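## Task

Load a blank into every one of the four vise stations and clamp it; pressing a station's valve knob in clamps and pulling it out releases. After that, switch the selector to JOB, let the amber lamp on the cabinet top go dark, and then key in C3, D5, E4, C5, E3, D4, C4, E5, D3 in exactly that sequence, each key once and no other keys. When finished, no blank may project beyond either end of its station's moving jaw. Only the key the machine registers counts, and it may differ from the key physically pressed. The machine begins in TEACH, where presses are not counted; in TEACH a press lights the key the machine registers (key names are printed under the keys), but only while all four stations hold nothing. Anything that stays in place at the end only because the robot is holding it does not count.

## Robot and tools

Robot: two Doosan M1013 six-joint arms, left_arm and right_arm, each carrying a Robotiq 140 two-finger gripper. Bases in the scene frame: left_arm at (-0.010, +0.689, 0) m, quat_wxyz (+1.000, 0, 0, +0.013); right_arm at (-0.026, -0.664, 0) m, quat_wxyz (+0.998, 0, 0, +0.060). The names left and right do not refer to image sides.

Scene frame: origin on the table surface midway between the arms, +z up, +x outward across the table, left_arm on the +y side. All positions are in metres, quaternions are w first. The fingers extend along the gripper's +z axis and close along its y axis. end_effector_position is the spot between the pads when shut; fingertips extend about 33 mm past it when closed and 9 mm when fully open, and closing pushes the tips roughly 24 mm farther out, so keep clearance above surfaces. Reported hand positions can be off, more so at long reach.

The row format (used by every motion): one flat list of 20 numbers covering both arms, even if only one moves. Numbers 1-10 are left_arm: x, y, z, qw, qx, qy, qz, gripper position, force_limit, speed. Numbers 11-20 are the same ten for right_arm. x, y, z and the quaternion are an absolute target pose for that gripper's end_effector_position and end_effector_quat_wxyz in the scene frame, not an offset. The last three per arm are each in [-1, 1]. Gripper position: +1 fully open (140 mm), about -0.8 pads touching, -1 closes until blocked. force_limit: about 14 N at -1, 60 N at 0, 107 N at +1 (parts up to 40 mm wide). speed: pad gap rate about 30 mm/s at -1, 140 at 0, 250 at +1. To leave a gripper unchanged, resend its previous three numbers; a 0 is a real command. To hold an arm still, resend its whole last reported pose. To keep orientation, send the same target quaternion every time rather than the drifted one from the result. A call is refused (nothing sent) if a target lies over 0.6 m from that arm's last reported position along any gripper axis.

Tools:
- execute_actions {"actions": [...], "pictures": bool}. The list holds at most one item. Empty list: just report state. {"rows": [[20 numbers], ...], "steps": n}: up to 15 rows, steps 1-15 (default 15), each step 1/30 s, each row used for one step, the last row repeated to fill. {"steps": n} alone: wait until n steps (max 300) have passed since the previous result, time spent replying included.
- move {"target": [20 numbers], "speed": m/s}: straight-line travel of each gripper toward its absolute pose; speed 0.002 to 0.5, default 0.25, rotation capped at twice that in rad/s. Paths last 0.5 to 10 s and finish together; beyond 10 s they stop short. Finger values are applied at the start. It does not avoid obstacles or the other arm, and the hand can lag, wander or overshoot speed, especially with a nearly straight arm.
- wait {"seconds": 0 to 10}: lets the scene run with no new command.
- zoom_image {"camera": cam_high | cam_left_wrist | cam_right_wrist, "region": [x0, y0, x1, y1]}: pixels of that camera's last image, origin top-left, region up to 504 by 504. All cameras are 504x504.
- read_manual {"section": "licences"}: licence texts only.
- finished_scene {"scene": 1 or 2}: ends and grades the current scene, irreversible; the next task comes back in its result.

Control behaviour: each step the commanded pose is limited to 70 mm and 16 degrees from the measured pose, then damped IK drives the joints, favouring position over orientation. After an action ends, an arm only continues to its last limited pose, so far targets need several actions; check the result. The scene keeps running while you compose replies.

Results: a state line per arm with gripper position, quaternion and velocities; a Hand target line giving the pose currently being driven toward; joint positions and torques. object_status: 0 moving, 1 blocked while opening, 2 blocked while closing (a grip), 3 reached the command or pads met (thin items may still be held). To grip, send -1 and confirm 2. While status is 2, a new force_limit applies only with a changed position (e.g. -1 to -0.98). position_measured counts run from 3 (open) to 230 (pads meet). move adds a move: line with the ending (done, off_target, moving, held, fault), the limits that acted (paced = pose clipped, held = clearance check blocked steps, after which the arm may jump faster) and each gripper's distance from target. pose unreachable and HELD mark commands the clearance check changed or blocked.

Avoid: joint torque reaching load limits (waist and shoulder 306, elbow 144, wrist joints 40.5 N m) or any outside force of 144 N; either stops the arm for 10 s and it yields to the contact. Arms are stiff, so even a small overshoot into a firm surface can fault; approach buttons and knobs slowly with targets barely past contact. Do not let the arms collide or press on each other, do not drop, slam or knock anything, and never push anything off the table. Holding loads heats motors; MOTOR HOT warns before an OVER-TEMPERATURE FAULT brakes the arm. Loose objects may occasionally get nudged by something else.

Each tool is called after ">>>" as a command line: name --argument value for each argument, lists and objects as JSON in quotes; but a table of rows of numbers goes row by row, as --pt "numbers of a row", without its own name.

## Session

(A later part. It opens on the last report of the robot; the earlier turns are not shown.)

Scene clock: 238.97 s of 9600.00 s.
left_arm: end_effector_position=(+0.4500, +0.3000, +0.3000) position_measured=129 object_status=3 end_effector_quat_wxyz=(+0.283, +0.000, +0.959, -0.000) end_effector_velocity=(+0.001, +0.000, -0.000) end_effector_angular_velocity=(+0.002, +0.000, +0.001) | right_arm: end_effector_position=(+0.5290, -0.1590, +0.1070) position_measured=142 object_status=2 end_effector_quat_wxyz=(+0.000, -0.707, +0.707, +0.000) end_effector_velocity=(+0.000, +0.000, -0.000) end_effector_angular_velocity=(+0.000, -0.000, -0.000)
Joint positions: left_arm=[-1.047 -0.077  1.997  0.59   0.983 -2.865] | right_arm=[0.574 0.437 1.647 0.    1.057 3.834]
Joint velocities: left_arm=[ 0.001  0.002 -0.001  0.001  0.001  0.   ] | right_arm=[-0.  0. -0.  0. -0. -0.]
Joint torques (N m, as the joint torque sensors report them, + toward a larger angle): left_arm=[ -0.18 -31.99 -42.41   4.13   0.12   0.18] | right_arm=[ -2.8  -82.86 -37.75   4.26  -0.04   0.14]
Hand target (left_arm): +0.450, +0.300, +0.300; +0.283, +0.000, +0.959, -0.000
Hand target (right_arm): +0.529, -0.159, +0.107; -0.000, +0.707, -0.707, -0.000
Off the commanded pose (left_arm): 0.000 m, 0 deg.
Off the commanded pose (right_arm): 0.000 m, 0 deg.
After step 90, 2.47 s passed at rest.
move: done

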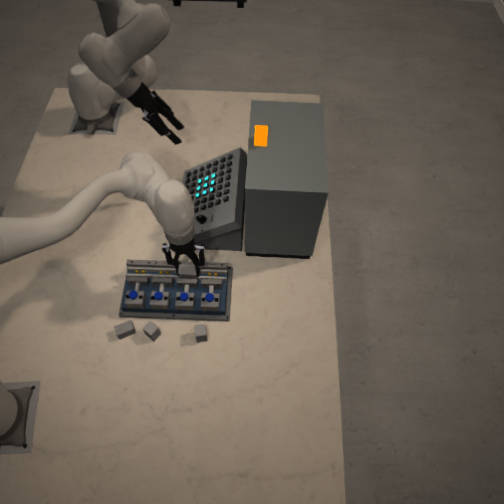

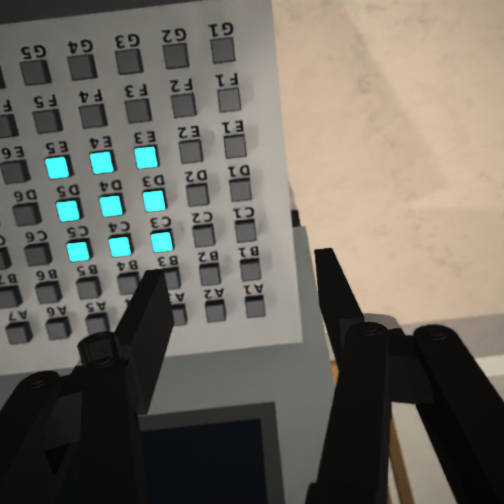

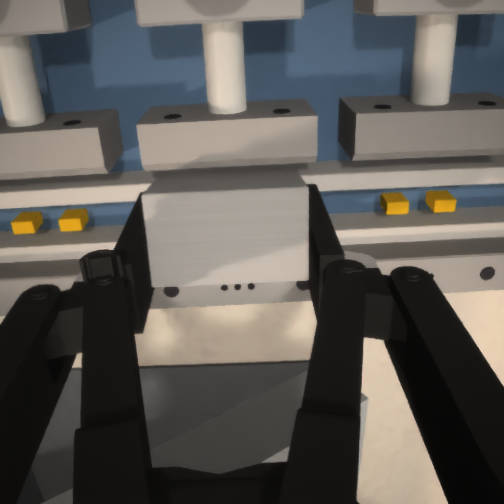

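>>> move --target '[0.45,0.3,0.3,0.283,0,0.959,0,0,0,0,0.529,-0.159,0.102,0,0.7071,-0.7071,0,-1,-0.3,-0.5]' --speed 0.006

Scene clock: 243.07 s of 9600.00 s.
left_arm: end_effector_position=(+0.4500, +0.3000, +0.3000) position_measured=129 object_status=3 end_effector_quat_wxyz=(+0.283, +0.000, +0.959, -0.000) end_effector_velocity=(+0.000, -0.001, +0.000) end_effector_angular_velocity=(-0.001, -0.001, -0.001) | right_arm: end_effector_position=(+0.5290, -0.1589, +0.1020) position_measured=142 object_status=2 end_effector_quat_wxyz=(+0.000, -0.707, +0.707, -0.000) end_effector_velocity=(+0.001, -0.001, -0.000) end_effector_angular_velocity=(-0.000, +0.000, -0.002)
Joint positions: left_arm=[-1.047 -0.077  1.997  0.59   0.983 -2.865] | right_arm=[0.574 0.441 1.651 0.    1.049 3.834]
Joint velocities: left_arm=[-0.     0.    -0.     0.    -0.001  0.   ] | right_arm=[-0.002  0.     0.    -0.     0.     0.001]
Joint torques (N m, as the joint torque sensors report them, + toward a larger angle): left_arm=[  0.37 -31.01 -42.34   4.11   0.18   0.25] | right_arm=[ -7.84 -36.44  -1.46   1.64   2.89   0.26]
Hand target (left_arm): +0.450, +0.300, +0.300; +0.283, +0.000, +0.959, -0.000
Hand target (right_arm): +0.529, -0.159, +0.102; -0.000, +0.707, -0.707, -0.000
Off the commanded pose (left_arm): 0.000 m, 0 deg.
Off the commanded pose (right_arm): 0.000 m, 0 deg.
After step 90, 0.03 s passed at rest.
move: done

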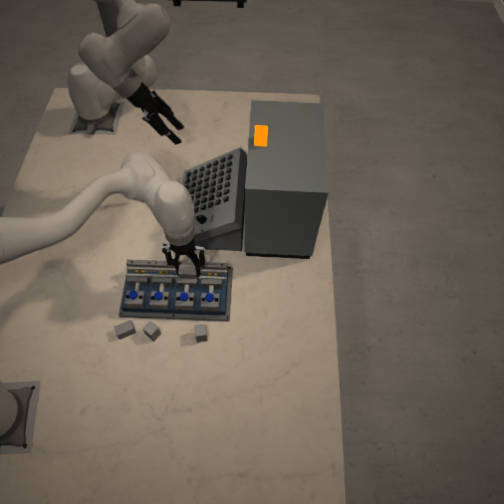

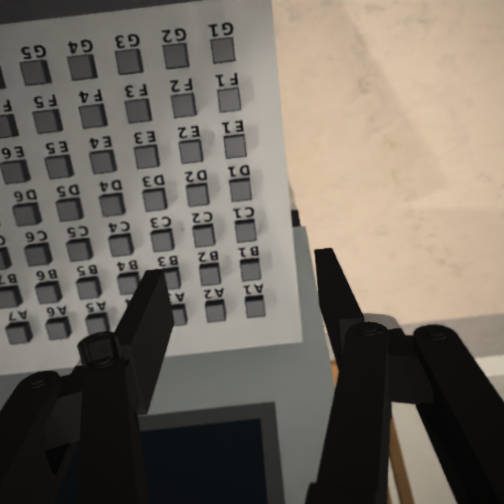

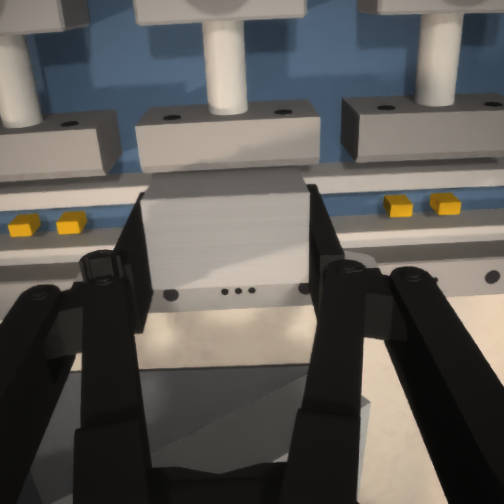

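>>> move --target '[0.45,0.3,0.3,0.283,0,0.959,0,0,0,0,0.529,-0.159,0.104,0,0.7071,-0.7071,0,0.1,-0.3,-0.5]' --speed 0.01

>>> move --target '[0.45,0.3,0.3,0.283,0,0.959,0,0,0,0,0.529,-0.159,0.18,0,0.7071,-0.7071,0,0.1,-0.3,-0.5]' --speed 0.12

>>> move --target '[0.45,0.3,0.3,0.283,0,0.959,0,0,0,0,0.529,-0.258,0.18,0,0.7071,-0.7071,0,0.1,-0.3,-0.5]' --speed 0.15

>>> move --target '[0.45,0.3,0.3,0.283,0,0.959,0,0,0,0,0.529,-0.258,0.15,0,0.7071,-0.7071,0,0.1,-0.3,-0.5]' --speed 0.05

Scene clock: 255.40 s of 9600.00 s.
left_arm: end_effector_position=(+0.4500, +0.3000, +0.3000) position_measured=129 object_status=3 end_effector_quat_wxyz=(+0.283, +0.000, +0.959, -0.000) end_effector_velocity=(-0.000, +0.000, +0.000) end_effector_angular_velocity=(+0.001, +0.000, +0.000) | right_arm: end_effector_position=(+0.5290, -0.1590, +0.1040) position_measured=117 object_status=3 end_effector_quat_wxyz=(-0.000, -0.707, +0.707, +0.000) end_effector_velocity=(-0.001, +0.000, -0.000) end_effector_angular_velocity=(-0.001, +0.001, +0.002)
Joint positions: left_arm=[-1.047 -0.077  1.997  0.59   0.983 -2.865] | right_arm=[ 0.574  0.44   1.649 -0.     1.052  3.834]
Joint velocities: left_arm=[-0.     0.    -0.    -0.     0.001  0.   ] | right_arm=[ 0.001  0.     0.001 -0.     0.    -0.   ]
Joint torques (N m, as the joint torque sensors report them, + toward a larger angle): left_arm=[  0.55 -31.43 -42.7    4.09   0.19   0.24] | right_arm=[ -2.61 -82.05 -36.53   4.15  -0.1    0.24]
Hand target (left_arm): +0.450, +0.300, +0.300; +0.283, -0.000, +0.959, -0.000
Hand target (right_arm): +0.529, -0.159, +0.104; +0.000, +0.707, -0.707, +0.000
Off the commanded pose (left_arm): 0.000 m, 0 deg.
Off the commanded pose (right_arm): 0.000 m, 0 deg.
After step 90, 8.63 s passed at rest.
move: done

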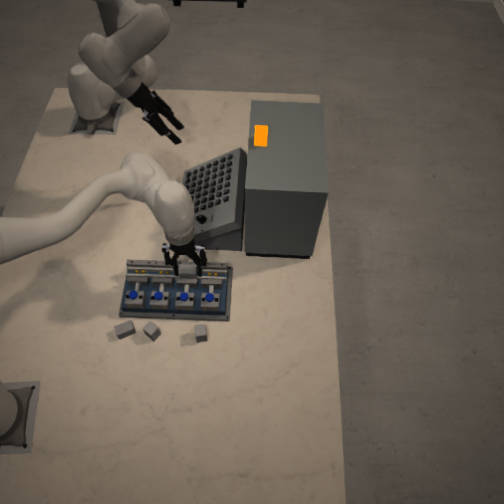

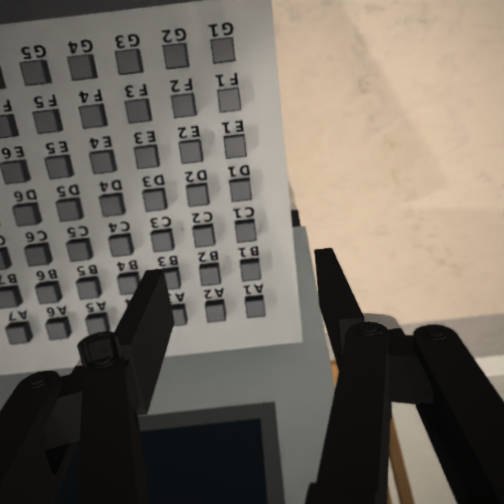

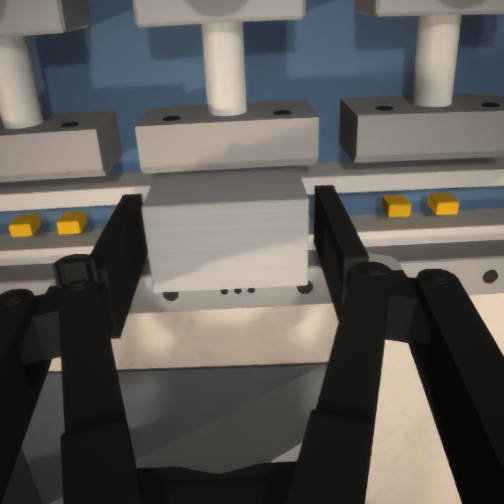

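Scene clock: 256.37 s of 9600.00 s.
left_arm: end_effector_position=(+0.4500, +0.3000, +0.3000) position_measured=129 object_status=3 end_effector_quat_wxyz=(+0.283, +0.000, +0.959, -0.000) end_effector_velocity=(-0.000, -0.001, -0.000) end_effector_angular_velocity=(+0.000, +0.001, -0.000) | right_arm: end_effector_position=(+0.5289, -0.1591, +0.1800) position_measured=117 object_status=3 end_effector_quat_wxyz=(-0.000, -0.707, +0.707, -0.000) end_effector_velocity=(-0.000, +0.000, +0.001) end_effector_angular_velocity=(+0.000, -0.000, +0.001)
Joint positions: left_arm=[-1.047 -0.077  1.997  0.59   0.983 -2.865] | right_arm=[ 0.574  0.386  1.579 -0.     1.177  3.835]
Joint velocities: left_arm=[-0.001  0.001 -0.    -0.     0.    -0.001] | right_arm=[ 0.001 -0.001 -0.    -0.     0.001  0.   ]
Joint torques (N m, as the joint torque sensors report them, + toward a larger angle): left_arm=[  0.91 -31.56 -42.55   4.2    0.23   0.29] | right_arm=[ -2.39 -79.44 -38.98   4.32  -0.13   0.31]
Hand target (left_arm): +0.450, +0.300, +0.300; +0.283, -0.000, +0.959, +0.000
Hand target (right_arm): +0.529, -0.159, +0.180; +0.000, +0.707, -0.707, +0.000
Off the commanded pose (left_arm): 0.000 m, 0 deg.
Off the commanded pose (right_arm): 0.000 m, 0 deg.
move: done

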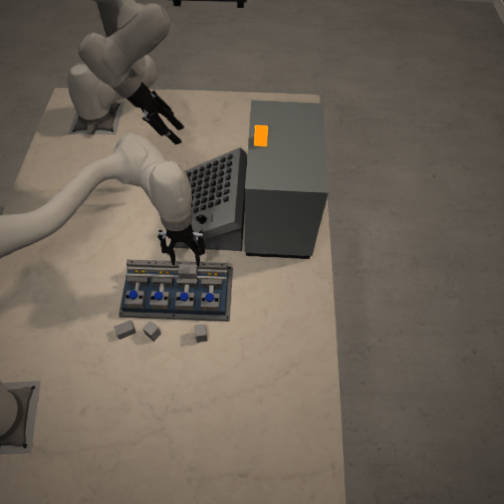

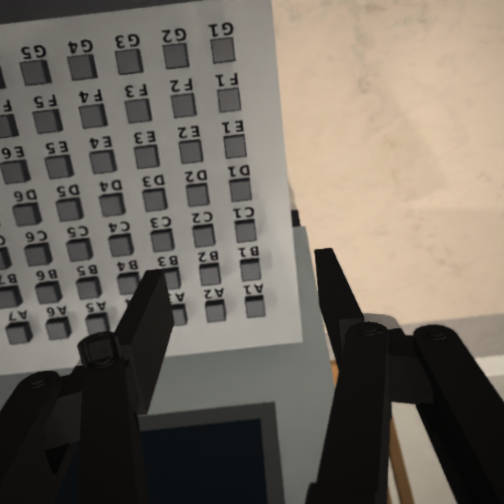

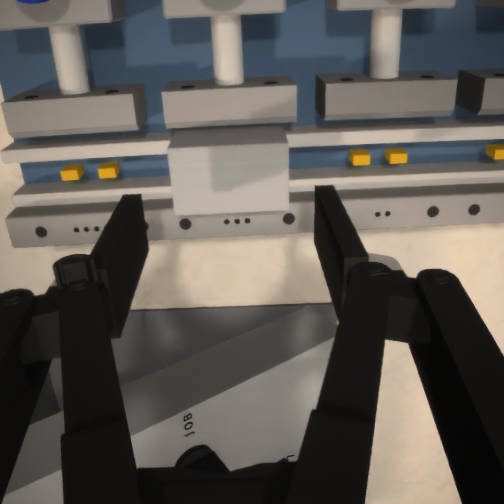

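Scene clock: 257.37 s of 9600.00 s.
left_arm: end_effector_position=(+0.4500, +0.3000, +0.3000) position_measured=129 object_status=3 end_effector_quat_wxyz=(+0.283, +0.000, +0.959, -0.000) end_effector_velocity=(-0.001, -0.001, +0.000) end_effector_angular_velocity=(-0.002, -0.000, -0.002) | right_arm: end_effector_position=(+0.5288, -0.2580, +0.1799) position_measured=117 object_status=3 end_effector_quat_wxyz=(-0.000, -0.707, +0.707, +0.000) end_effector_velocity=(-0.000, -0.001, -0.000) end_effector_angular_velocity=(-0.000, +0.001, -0.000)
Joint positions: left_arm=[-1.047 -0.077  1.997  0.59   0.983 -2.865] | right_arm=[ 0.463  0.293  1.71  -0.     1.14   3.724]
Joint velocities: left_arm=[-0.001 -0.001  0.    -0.001 -0.002 -0.   ] | right_arm=[-0.001 -0.001  0.002  0.    -0.    -0.001]
Joint torques (N m, as the joint torque sensors report them, + toward a larger angle): left_arm=[ -0.06 -31.41 -42.31   4.11   0.21   0.18] | right_arm=[ -2.43 -69.85 -38.18   4.29  -0.18  -0.05]
Hand target (left_arm): +0.450, +0.300, +0.300; +0.283, -0.000, +0.959, +0.000
Hand target (right_arm): +0.529, -0.258, +0.180; +0.000, +0.707, -0.707, -0.000
Off the commanded pose (left_arm): 0.000 m, 0 deg.
Off the commanded pose (right_arm): 0.000 m, 0 deg.
move: done

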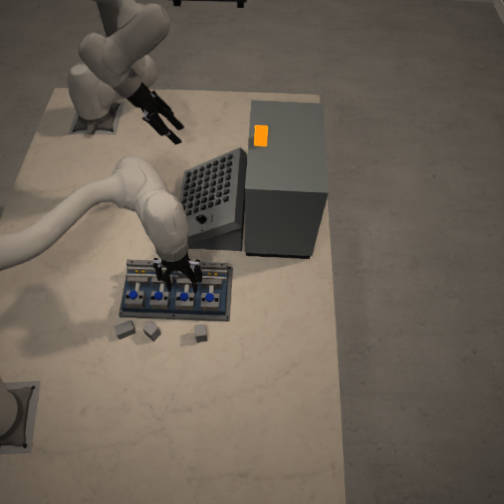

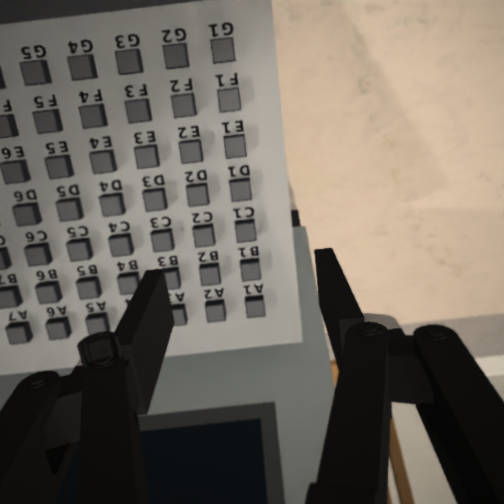

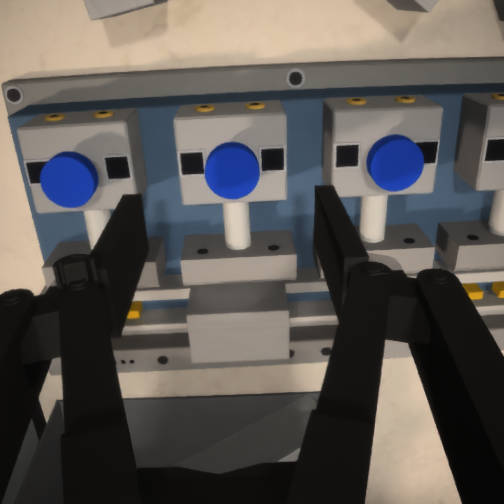

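Scene clock: 258.23 s of 9600.00 s.
left_arm: end_effector_position=(+0.4500, +0.3000, +0.3000) position_measured=129 object_status=3 end_effector_quat_wxyz=(+0.283, +0.000, +0.959, -0.000) end_effector_velocity=(-0.000, +0.001, +0.001) end_effector_angular_velocity=(-0.003, +0.000, +0.002) | right_arm: end_effector_position=(+0.5290, -0.2580, +0.1500) position_measured=117 object_status=3 end_effector_quat_wxyz=(+0.000, -0.707, +0.707, +0.000) end_effector_velocity=(-0.000, -0.000, -0.001) end_effector_angular_velocity=(-0.000, +0.001, -0.001)
Joint positions: left_arm=[-1.047 -0.077  1.997  0.59   0.983 -2.865] | right_arm=[0.463 0.314 1.739 0.    1.088 3.723]
Joint velocities: left_arm=[ 0.001 -0.003  0.    -0.002 -0.    -0.   ] | right_arm=[-0.     0.     0.001  0.    -0.001  0.   ]
Joint torques (N m, as the joint torque sensors report them, + toward a larger angle): left_arm=[  1.07 -31.77 -42.32   4.15   0.08   0.28] | right_arm=[ -1.78 -70.25 -37.24   4.03  -0.22   0.17]
Hand target (left_arm): +0.450, +0.300, +0.300; +0.283, -0.000, +0.959, +0.000
Hand target (right_arm): +0.529, -0.258, +0.150; -0.000, +0.707, -0.707, -0.000
Off the commanded pose (left_arm): 0.000 m, 0 deg.
Off the commanded pose (right_arm): 0.000 m, 0 deg.
move: done

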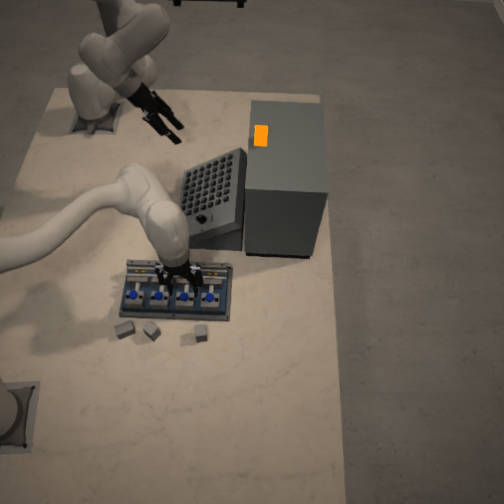

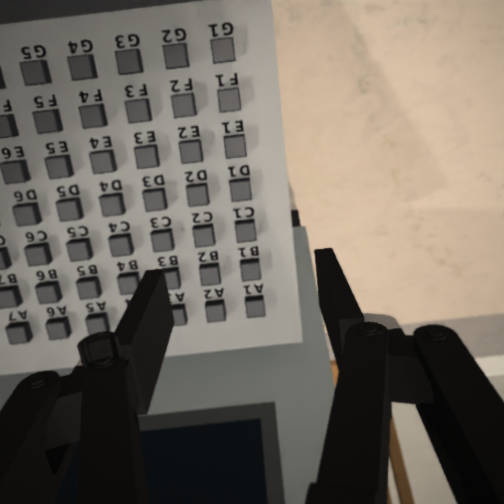

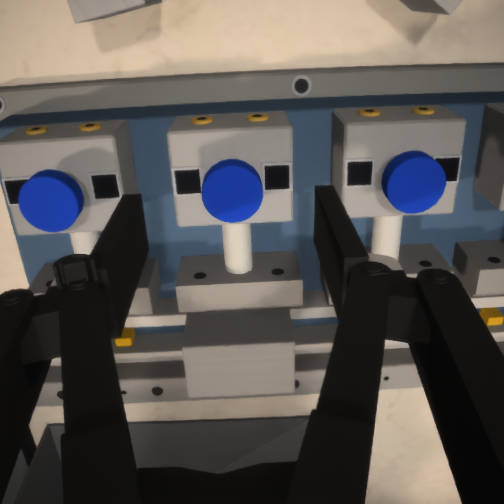

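>>> move --target '[0.45,0.3,0.3,0.283,0,0.959,0,0,0,0,0.528,-0.26,0.148,0,0.7071,-0.7071,0,-1,-0.3,0]' --speed 0.01

>>> move --target '[0.45,0.3,0.3,0.283,0,0.959,0,0,0,0,0.528,-0.26,0.14,0,0.7071,-0.7071,0,-1,-0.3,0]' --speed 0.01

Scene clock: 268.60 s of 9600.00 s.
left_arm: end_effector_position=(+0.4500, +0.3000, +0.3000) position_measured=129 object_status=3 end_effector_quat_wxyz=(+0.283, +0.000, +0.959, -0.000) end_effector_velocity=(-0.000, +0.001, -0.000) end_effector_angular_velocity=(+0.002, +0.000, -0.000) | right_arm: end_effector_position=(+0.5280, -0.2600, +0.1480) position_measured=232 object_status=3 end_effector_quat_wxyz=(+0.000, -0.707, +0.707, +0.000) end_effector_velocity=(+0.000, -0.000, +0.000) end_effector_angular_velocity=(+0.000, -0.001, -0.000)
Joint positions: left_arm=[-1.047 -0.077  1.997  0.59   0.983 -2.865] | right_arm=[0.461 0.313 1.745 0.    1.083 3.722]
Joint velocities: left_arm=[-0.001 -0.     0.001  0.001  0.001 -0.   ] | right_arm=[-0.    -0.    -0.001 -0.     0.    -0.   ]
Joint torques (N m, as the joint torque sensors report them, + toward a larger angle): left_arm=[  0.47 -31.31 -42.43   4.17   0.15   0.12] | right_arm=[ -2.04 -70.9  -37.35   4.17  -0.13   0.02]
Hand target (left_arm): +0.450, +0.300, +0.300; +0.283, -0.000, +0.959, +0.000
Hand target (right_arm): +0.528, -0.260, +0.148; +0.000, +0.707, -0.707, -0.000
Off the commanded pose (left_arm): 0.000 m, 0 deg.
Off the commanded pose (right_arm): 0.000 m, 0 deg.
After step 90, 6.63 s passed at rest.
move: done

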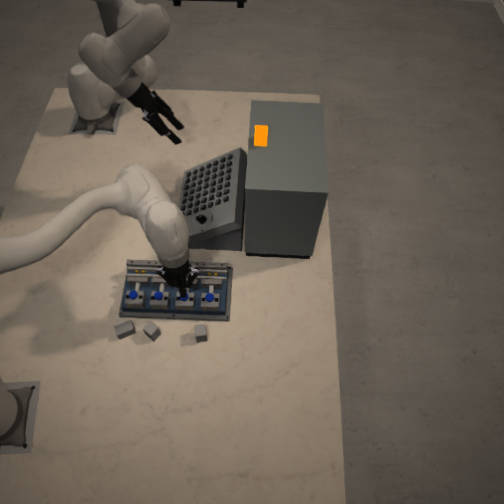

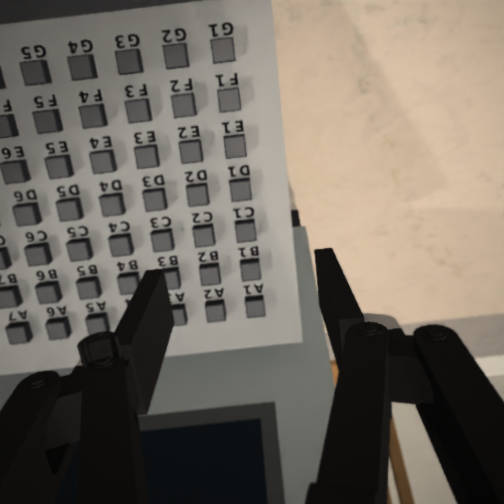

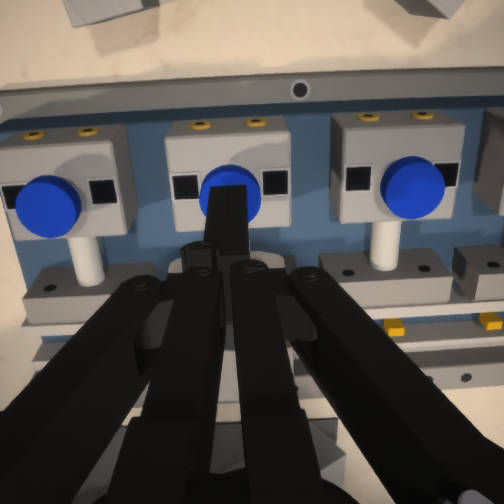

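Scene clock: 269.63 s of 9600.00 s.
left_arm: end_effector_position=(+0.4500, +0.3000, +0.3000) position_measured=129 object_status=3 end_effector_quat_wxyz=(+0.283, +0.000, +0.959, -0.000) end_effector_velocity=(-0.001, -0.000, -0.000) end_effector_angular_velocity=(+0.000, +0.001, -0.001) | right_arm: end_effector_position=(+0.5280, -0.2600, +0.1400) position_measured=232 object_status=3 end_effector_quat_wxyz=(+0.000, -0.707, +0.707, +0.000) end_effector_velocity=(-0.001, +0.000, -0.000) end_effector_angular_velocity=(-0.000, +0.000, +0.001)
Joint positions: left_arm=[-1.047 -0.077  1.997  0.59   0.983 -2.865] | right_arm=[0.461 0.319 1.753 0.    1.069 3.722]
Joint velocities: left_arm=[-0.001 -0.    -0.    -0.001  0.001  0.   ] | right_arm=[ 0.001  0.     0.001 -0.    -0.     0.   ]
Joint torques (N m, as the joint torque sensors report them, + toward a larger angle): left_arm=[  1.06 -32.42 -42.59   4.07   0.2    0.23] | right_arm=[ -2.29 -64.93 -33.74   3.93  -0.5    0.03]
Hand target (left_arm): +0.450, +0.300, +0.300; +0.283, -0.000, +0.959, +0.000
Hand target (right_arm): +0.528, -0.260, +0.140; -0.000, +0.707, -0.707, -0.000
Off the commanded pose (left_arm): 0.000 m, 0 deg.
Off the commanded pose (right_arm): 0.000 m, 0 deg.
move: done

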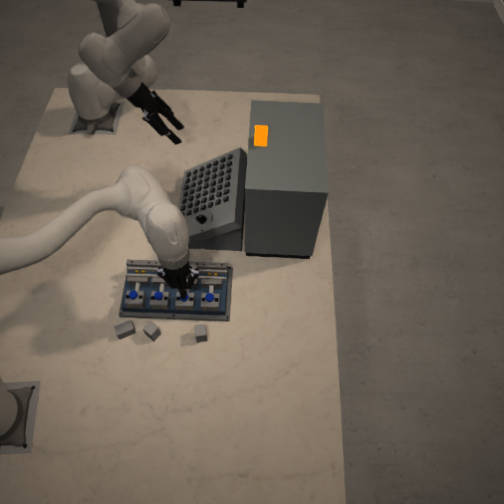

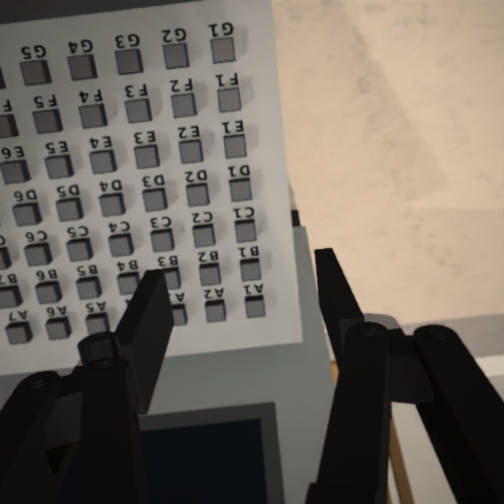

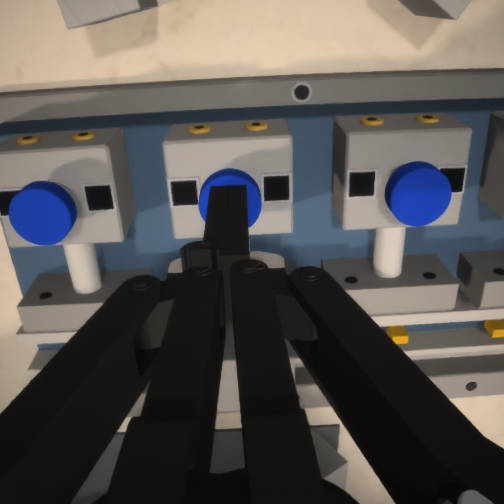

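>>> move --target '[0.45,0.3,0.3,0.283,0,0.959,0,0,0,0,0.528,-0.26,0.137,0,0.7071,-0.7071,0,-1,-0.3,0]' --speed 0.006

Scene clock: 274.30 s of 9600.00 s.
left_arm: end_effector_position=(+0.4500, +0.3000, +0.3000) position_measured=129 object_status=3 end_effector_quat_wxyz=(+0.283, +0.000, +0.959, -0.000) end_effector_velocity=(-0.001, -0.000, -0.001) end_effector_angular_velocity=(-0.000, +0.002, -0.001) | right_arm: end_effector_position=(+0.5280, -0.2600, +0.1370) position_measured=232 object_status=3 end_effector_quat_wxyz=(+0.000, -0.707, +0.707, +0.000) end_effector_velocity=(-0.000, +0.001, -0.000) end_effector_angular_velocity=(+0.000, +0.000, +0.001)
Joint positions: left_arm=[-1.047 -0.077  1.997  0.59   0.983 -2.865] | right_arm=[0.461 0.322 1.756 0.    1.064 3.722]
Joint velocities: left_arm=[-0.001 -0.001  0.001 -0.002  0.     0.   ] | right_arm=[ 0.001  0.    -0.     0.    -0.    -0.   ]
Joint torques (N m, as the joint torque sensors report them, + toward a larger angle): left_arm=[  1.03 -31.99 -42.77   4.11   0.15   0.17] | right_arm=[ -1.58 -65.76 -32.92   4.02  -0.49   0.24]
Hand target (left_arm): +0.450, +0.300, +0.300; +0.283, -0.000, +0.959, +0.000
Hand target (right_arm): +0.528, -0.260, +0.137; -0.000, +0.707, -0.707, -0.000
Off the commanded pose (left_arm): 0.000 m, 0 deg.
Off the commanded pose (right_arm): 0.000 m, 0 deg.
After step 90, 0.93 s passed at rest.
move: done

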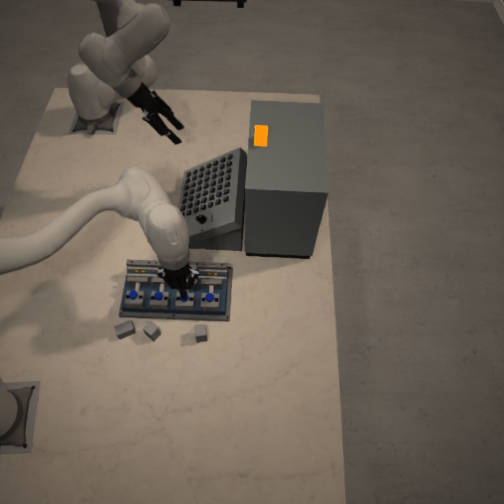

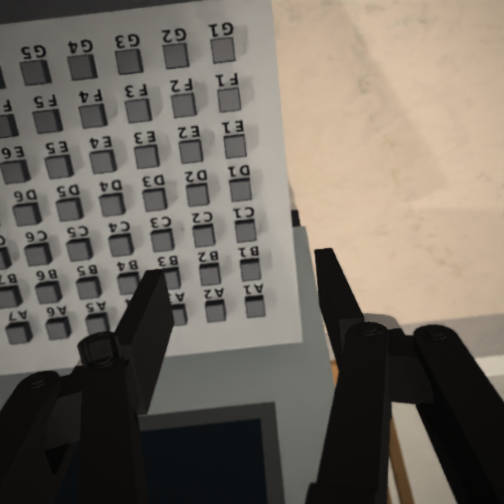

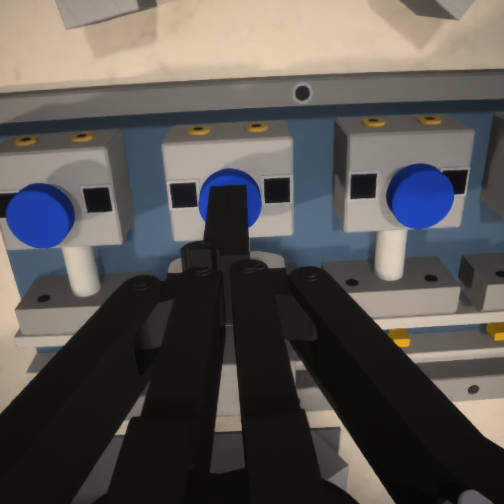

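>>> move --target '[0.45,0.3,0.3,0.283,0,0.959,0,0,0,0,0.528,-0.26,0.135,0,0.7071,-0.7071,0,-1,-0.3,0]' --speed 0.006

Scene clock: 278.07 s of 9600.00 s.
left_arm: end_effector_position=(+0.4500, +0.3000, +0.3000) position_measured=129 object_status=3 end_effector_quat_wxyz=(+0.283, +0.000, +0.959, -0.000) end_effector_velocity=(-0.000, -0.000, -0.000) end_effector_angular_velocity=(-0.000, +0.001, -0.000) | right_arm: end_effector_position=(+0.5280, -0.2600, +0.1350) position_measured=232 object_status=3 end_effector_quat_wxyz=(+0.000, -0.707, +0.707, +0.000) end_effector_velocity=(+0.001, -0.001, +0.000) end_effector_angular_velocity=(-0.000, -0.000, -0.001)
Joint positions: left_arm=[-1.047 -0.077  1.997  0.59   0.983 -2.865] | right_arm=[0.461 0.323 1.758 0.    1.061 3.722]
Joint velocities: left_arm=[-0.     0.    -0.    -0.001 -0.     0.   ] | right_arm=[-0.001  0.    -0.    -0.    -0.    -0.   ]
Joint torques (N m, as the joint torque sensors report them, + toward a larger angle): left_arm=[  0.84 -31.69 -42.14   4.18   0.03   0.16] | right_arm=[ -1.88 -64.53 -32.86   3.87  -0.41   0.05]
Hand target (left_arm): +0.450, +0.300, +0.300; +0.283, -0.000, +0.959, +0.000
Hand target (right_arm): +0.528, -0.260, +0.135; -0.000, +0.707, -0.707, -0.000
Off the commanded pose (left_arm): 0.000 m, 0 deg.
Off the commanded pose (right_arm): 0.000 m, 0 deg.
After step 90, 0.07 s passed at rest.
move: done

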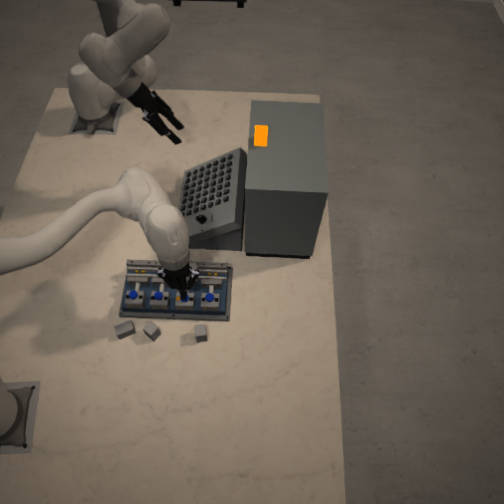

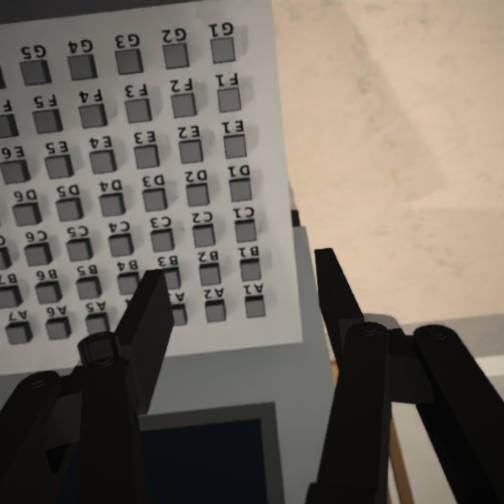

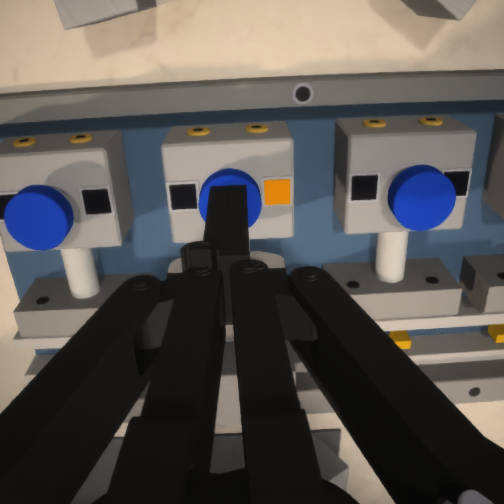

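>>> move --target '[0.45,0.3,0.3,0.283,0,0.959,0,0,0,0,0.528,-0.26,0.134,0,0.7071,-0.7071,0,-1,-0.3,0]' --speed 0.006

>>> move --target '[0.45,0.3,0.3,0.283,0,0.959,0,0,0,0,0.54,-0.28,0.17,0,0.74,-0.673,0,0.1,-0.3,0]' --speed 0.1

>>> move --target '[0.45,0.3,0.3,0.283,0,0.959,0,0,0,0,0.586,-0.36,0.15,0,0.78,-0.626,0,0.1,-0.3,0]' --speed 0.15

>>> move --target '[0.45,0.3,0.3,0.283,0,0.959,0,0,0,0,0.586,-0.36,0.095,0,0.78,-0.626,0,0.1,-0.3,0]' --speed 0.08

Scene clock: 289.13 s of 9600.00 s.
left_arm: end_effector_position=(+0.4500, +0.3000, +0.3000) position_measured=129 object_status=3 end_effector_quat_wxyz=(+0.283, -0.000, +0.959, -0.000) end_effector_velocity=(-0.000, +0.001, -0.002) end_effector_angular_velocity=(+0.001, +0.002, +0.001) | right_arm: end_effector_position=(+0.5280, -0.2600, +0.1340) position_measured=232 object_status=3 end_effector_quat_wxyz=(+0.000, -0.707, +0.707, +0.000) end_effector_velocity=(-0.000, -0.001, -0.000) end_effector_angular_velocity=(-0.001, +0.001, -0.001)
Joint positions: left_arm=[-1.047 -0.077  1.997  0.59   0.983 -2.865] | right_arm=[0.461 0.324 1.759 0.    1.059 3.722]
Joint velocities: left_arm=[ 0.001  0.     0.002 -0.001  0.    -0.   ] | right_arm=[-0.    -0.     0.001 -0.    -0.     0.   ]
Joint torques (N m, as the joint torque sensors report them, + toward a larger angle): left_arm=[  1.03 -31.86 -42.29   4.09   0.13   0.31] | right_arm=[ -2.15 -65.02 -32.78   3.89  -0.39   0.23]
Hand target (left_arm): +0.450, +0.300, +0.300; +0.283, -0.000, +0.959, +0.000
Hand target (right_arm): +0.528, -0.260, +0.134; -0.000, +0.707, -0.707, -0.000
Off the commanded pose (left_arm): 0.000 m, 0 deg.
Off the commanded pose (right_arm): 0.000 m, 0 deg.
After step 90, 7.37 s passed at rest.
move: done

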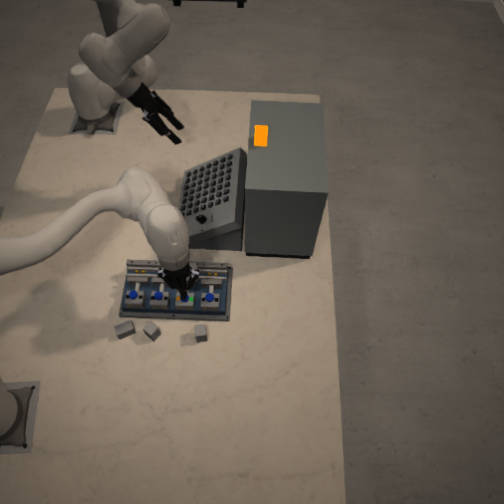

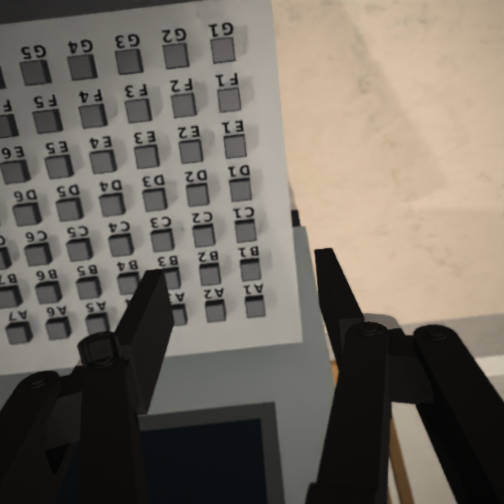

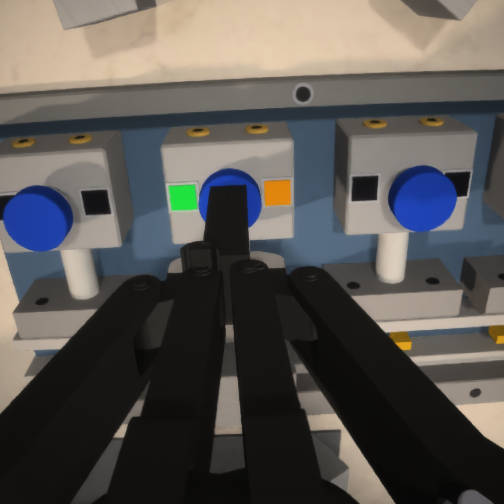

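Scene clock: 289.93 s of 9600.00 s.
left_arm: end_effector_position=(+0.4500, +0.3000, +0.3000) position_measured=129 object_status=3 end_effector_quat_wxyz=(+0.283, +0.000, +0.959, -0.000) end_effector_velocity=(-0.001, -0.001, -0.000) end_effector_angular_velocity=(+0.001, +0.001, -0.002) | right_arm: end_effector_position=(+0.5399, -0.2800, +0.1700) position_measured=117 object_status=3 end_effector_quat_wxyz=(+0.000, +0.740, -0.673, +0.000) end_effector_velocity=(-0.001, +0.001, +0.001) end_effector_angular_velocity=(+0.001, -0.000, +0.003)
Joint positions: left_arm=[-1.047 -0.077  1.997  0.59   0.983 -2.865] | right_arm=[ 0.427  0.294  1.727 -0.     1.12   3.593]
Joint velocities: left_arm=[-0.002  0.001 -0.001 -0.     0.001  0.   ] | right_arm=[ 0.002 -0.001 -0.     0.     0.    -0.001]
Joint torques (N m, as the joint torque sensors report them, + toward a larger angle): left_arm=[  0.27 -31.89 -42.35   4.11   0.21   0.18] | right_arm=[ -3.15 -69.13 -37.47   4.38  -0.23   0.19]
Hand target (left_arm): +0.450, +0.300, +0.300; +0.283, -0.000, +0.959, -0.000
Hand target (right_arm): +0.540, -0.280, +0.170; +0.000, +0.740, -0.673, +0.000
Off the commanded pose (left_arm): 0.000 m, 0 deg.
Off the commanded pose (right_arm): 0.000 m, 0 deg.
move: done

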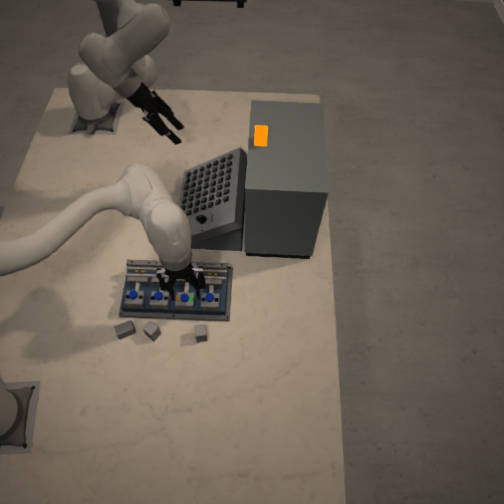

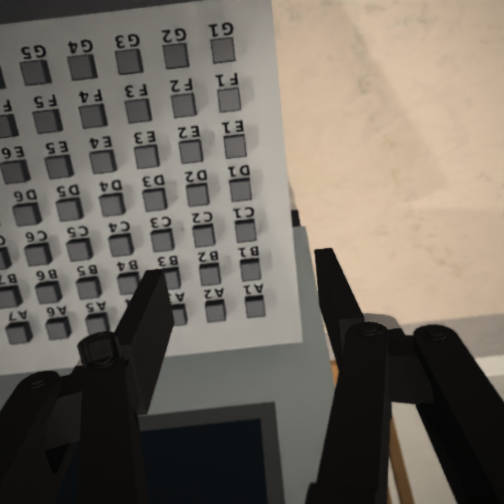

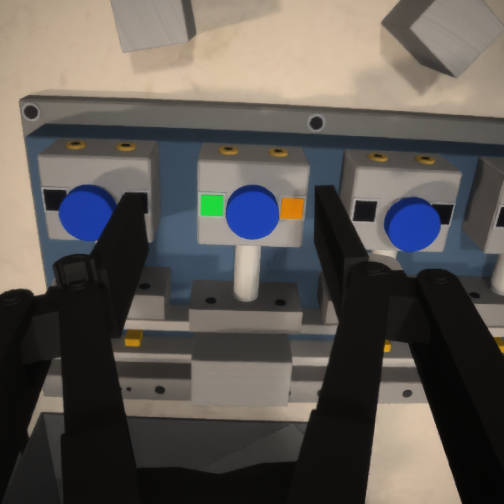

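Scene clock: 290.90 s of 9600.00 s.
left_arm: end_effector_position=(+0.4500, +0.3000, +0.3000) position_measured=129 object_status=3 end_effector_quat_wxyz=(+0.283, +0.000, +0.959, -0.000) end_effector_velocity=(-0.000, +0.001, -0.001) end_effector_angular_velocity=(+0.002, +0.002, +0.001) | right_arm: end_effector_position=(+0.5858, -0.3600, +0.1500) position_measured=117 object_status=3 end_effector_quat_wxyz=(+0.000, +0.780, -0.626, -0.000) end_effector_velocity=(+0.001, -0.001, -0.000) end_effector_angular_velocity=(-0.000, +0.000, +0.000)
Joint positions: left_arm=[-1.047 -0.077  1.997  0.59   0.983 -2.865] | right_arm=[ 0.292  0.308  1.749 -0.     1.085  3.335]
Joint velocities: left_arm=[ 0.    -0.     0.001 -0.001  0.002  0.001] | right_arm=[-0.002  0.001 -0.    -0.    -0.    -0.002]
Joint torques (N m, as the joint torque sensors report them, + toward a larger angle): left_arm=[  0.73 -31.6  -42.44   4.14   0.17   0.24] | right_arm=[ -1.15 -70.1  -36.83   4.13  -0.15   0.06]
Hand target (left_arm): +0.450, +0.300, +0.300; +0.283, -0.000, +0.959, -0.000
Hand target (right_arm): +0.586, -0.360, +0.150; +0.000, +0.780, -0.626, -0.000
Off the commanded pose (left_arm): 0.000 m, 0 deg.
Off the commanded pose (right_arm): 0.000 m, 0 deg.
move: done

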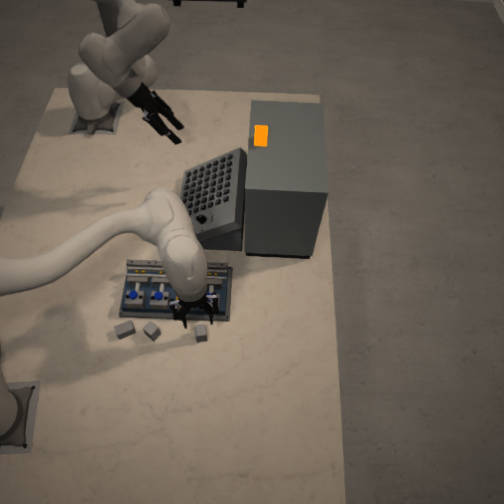

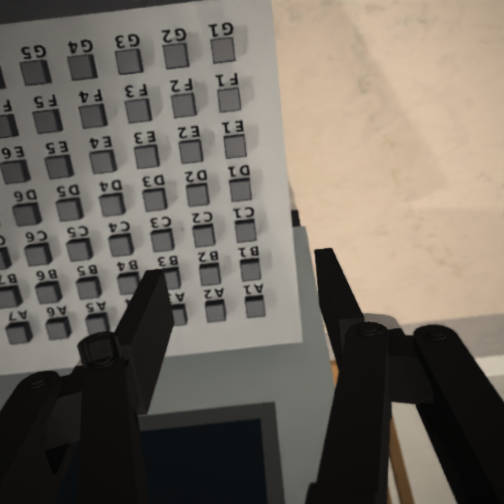

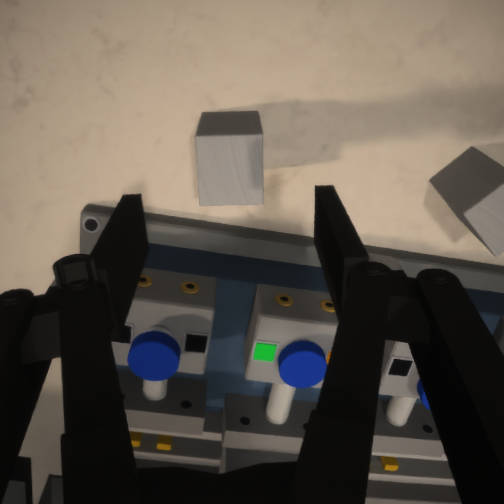

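Scene clock: 291.90 s of 9600.00 s.
left_arm: end_effector_position=(+0.4500, +0.3000, +0.3000) position_measured=129 object_status=3 end_effector_quat_wxyz=(+0.283, -0.000, +0.959, -0.000) end_effector_velocity=(-0.000, +0.001, -0.000) end_effector_angular_velocity=(+0.001, +0.000, +0.001) | right_arm: end_effector_position=(+0.5861, -0.3600, +0.0950) position_measured=117 object_status=3 end_effector_quat_wxyz=(-0.000, +0.780, -0.626, -0.000) end_effector_velocity=(+0.000, +0.001, +0.000) end_effector_angular_velocity=(+0.000, -0.001, +0.001)
Joint positions: left_arm=[-1.047 -0.077  1.997  0.59   0.983 -2.865] | right_arm=[0.292 0.354 1.797 0.    0.99  3.334]
Joint velocities: left_arm=[-0.    -0.     0.001  0.     0.001 -0.   ] | right_arm=[ 0.001  0.    -0.    -0.    -0.001 -0.   ]
Joint torques (N m, as the joint torque sensors report them, + toward a larger angle): left_arm=[  0.45 -31.61 -42.48   4.13   0.19   0.19] | right_arm=[ -3.04 -72.61 -34.73   4.07  -0.14   0.37]
Hand target (left_arm): +0.450, +0.300, +0.300; +0.283, -0.000, +0.959, -0.000
Hand target (right_arm): +0.586, -0.360, +0.095; -0.000, +0.780, -0.626, -0.000
Off the commanded pose (left_arm): 0.000 m, 0 deg.
Off the commanded pose (right_arm): 0.000 m, 0 deg.
move: done

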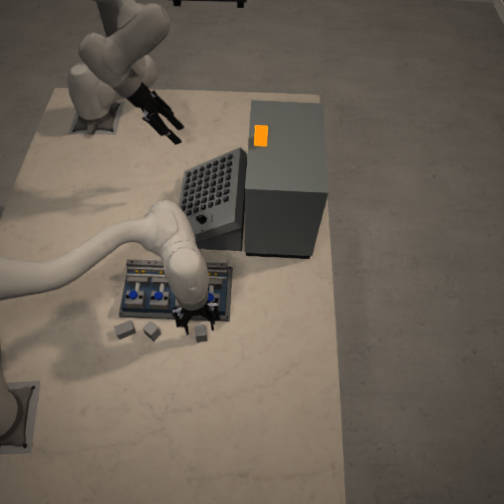

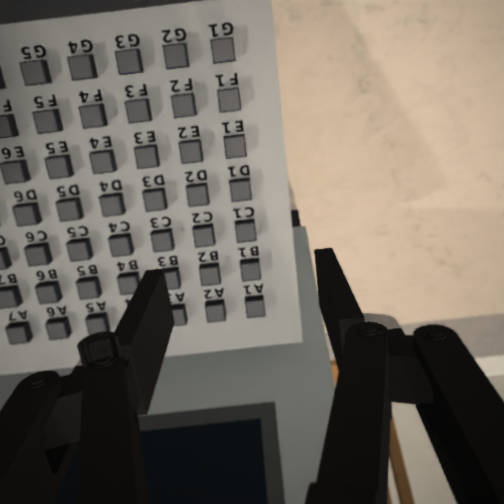

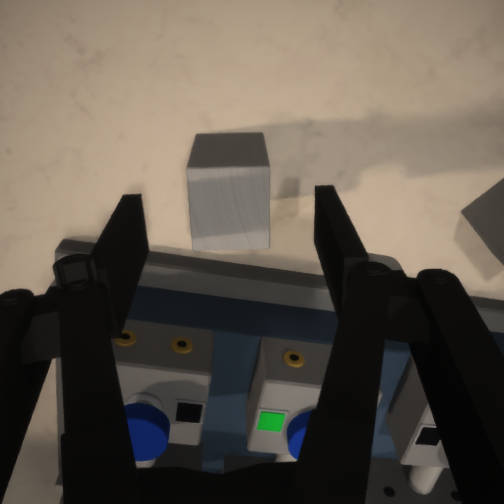

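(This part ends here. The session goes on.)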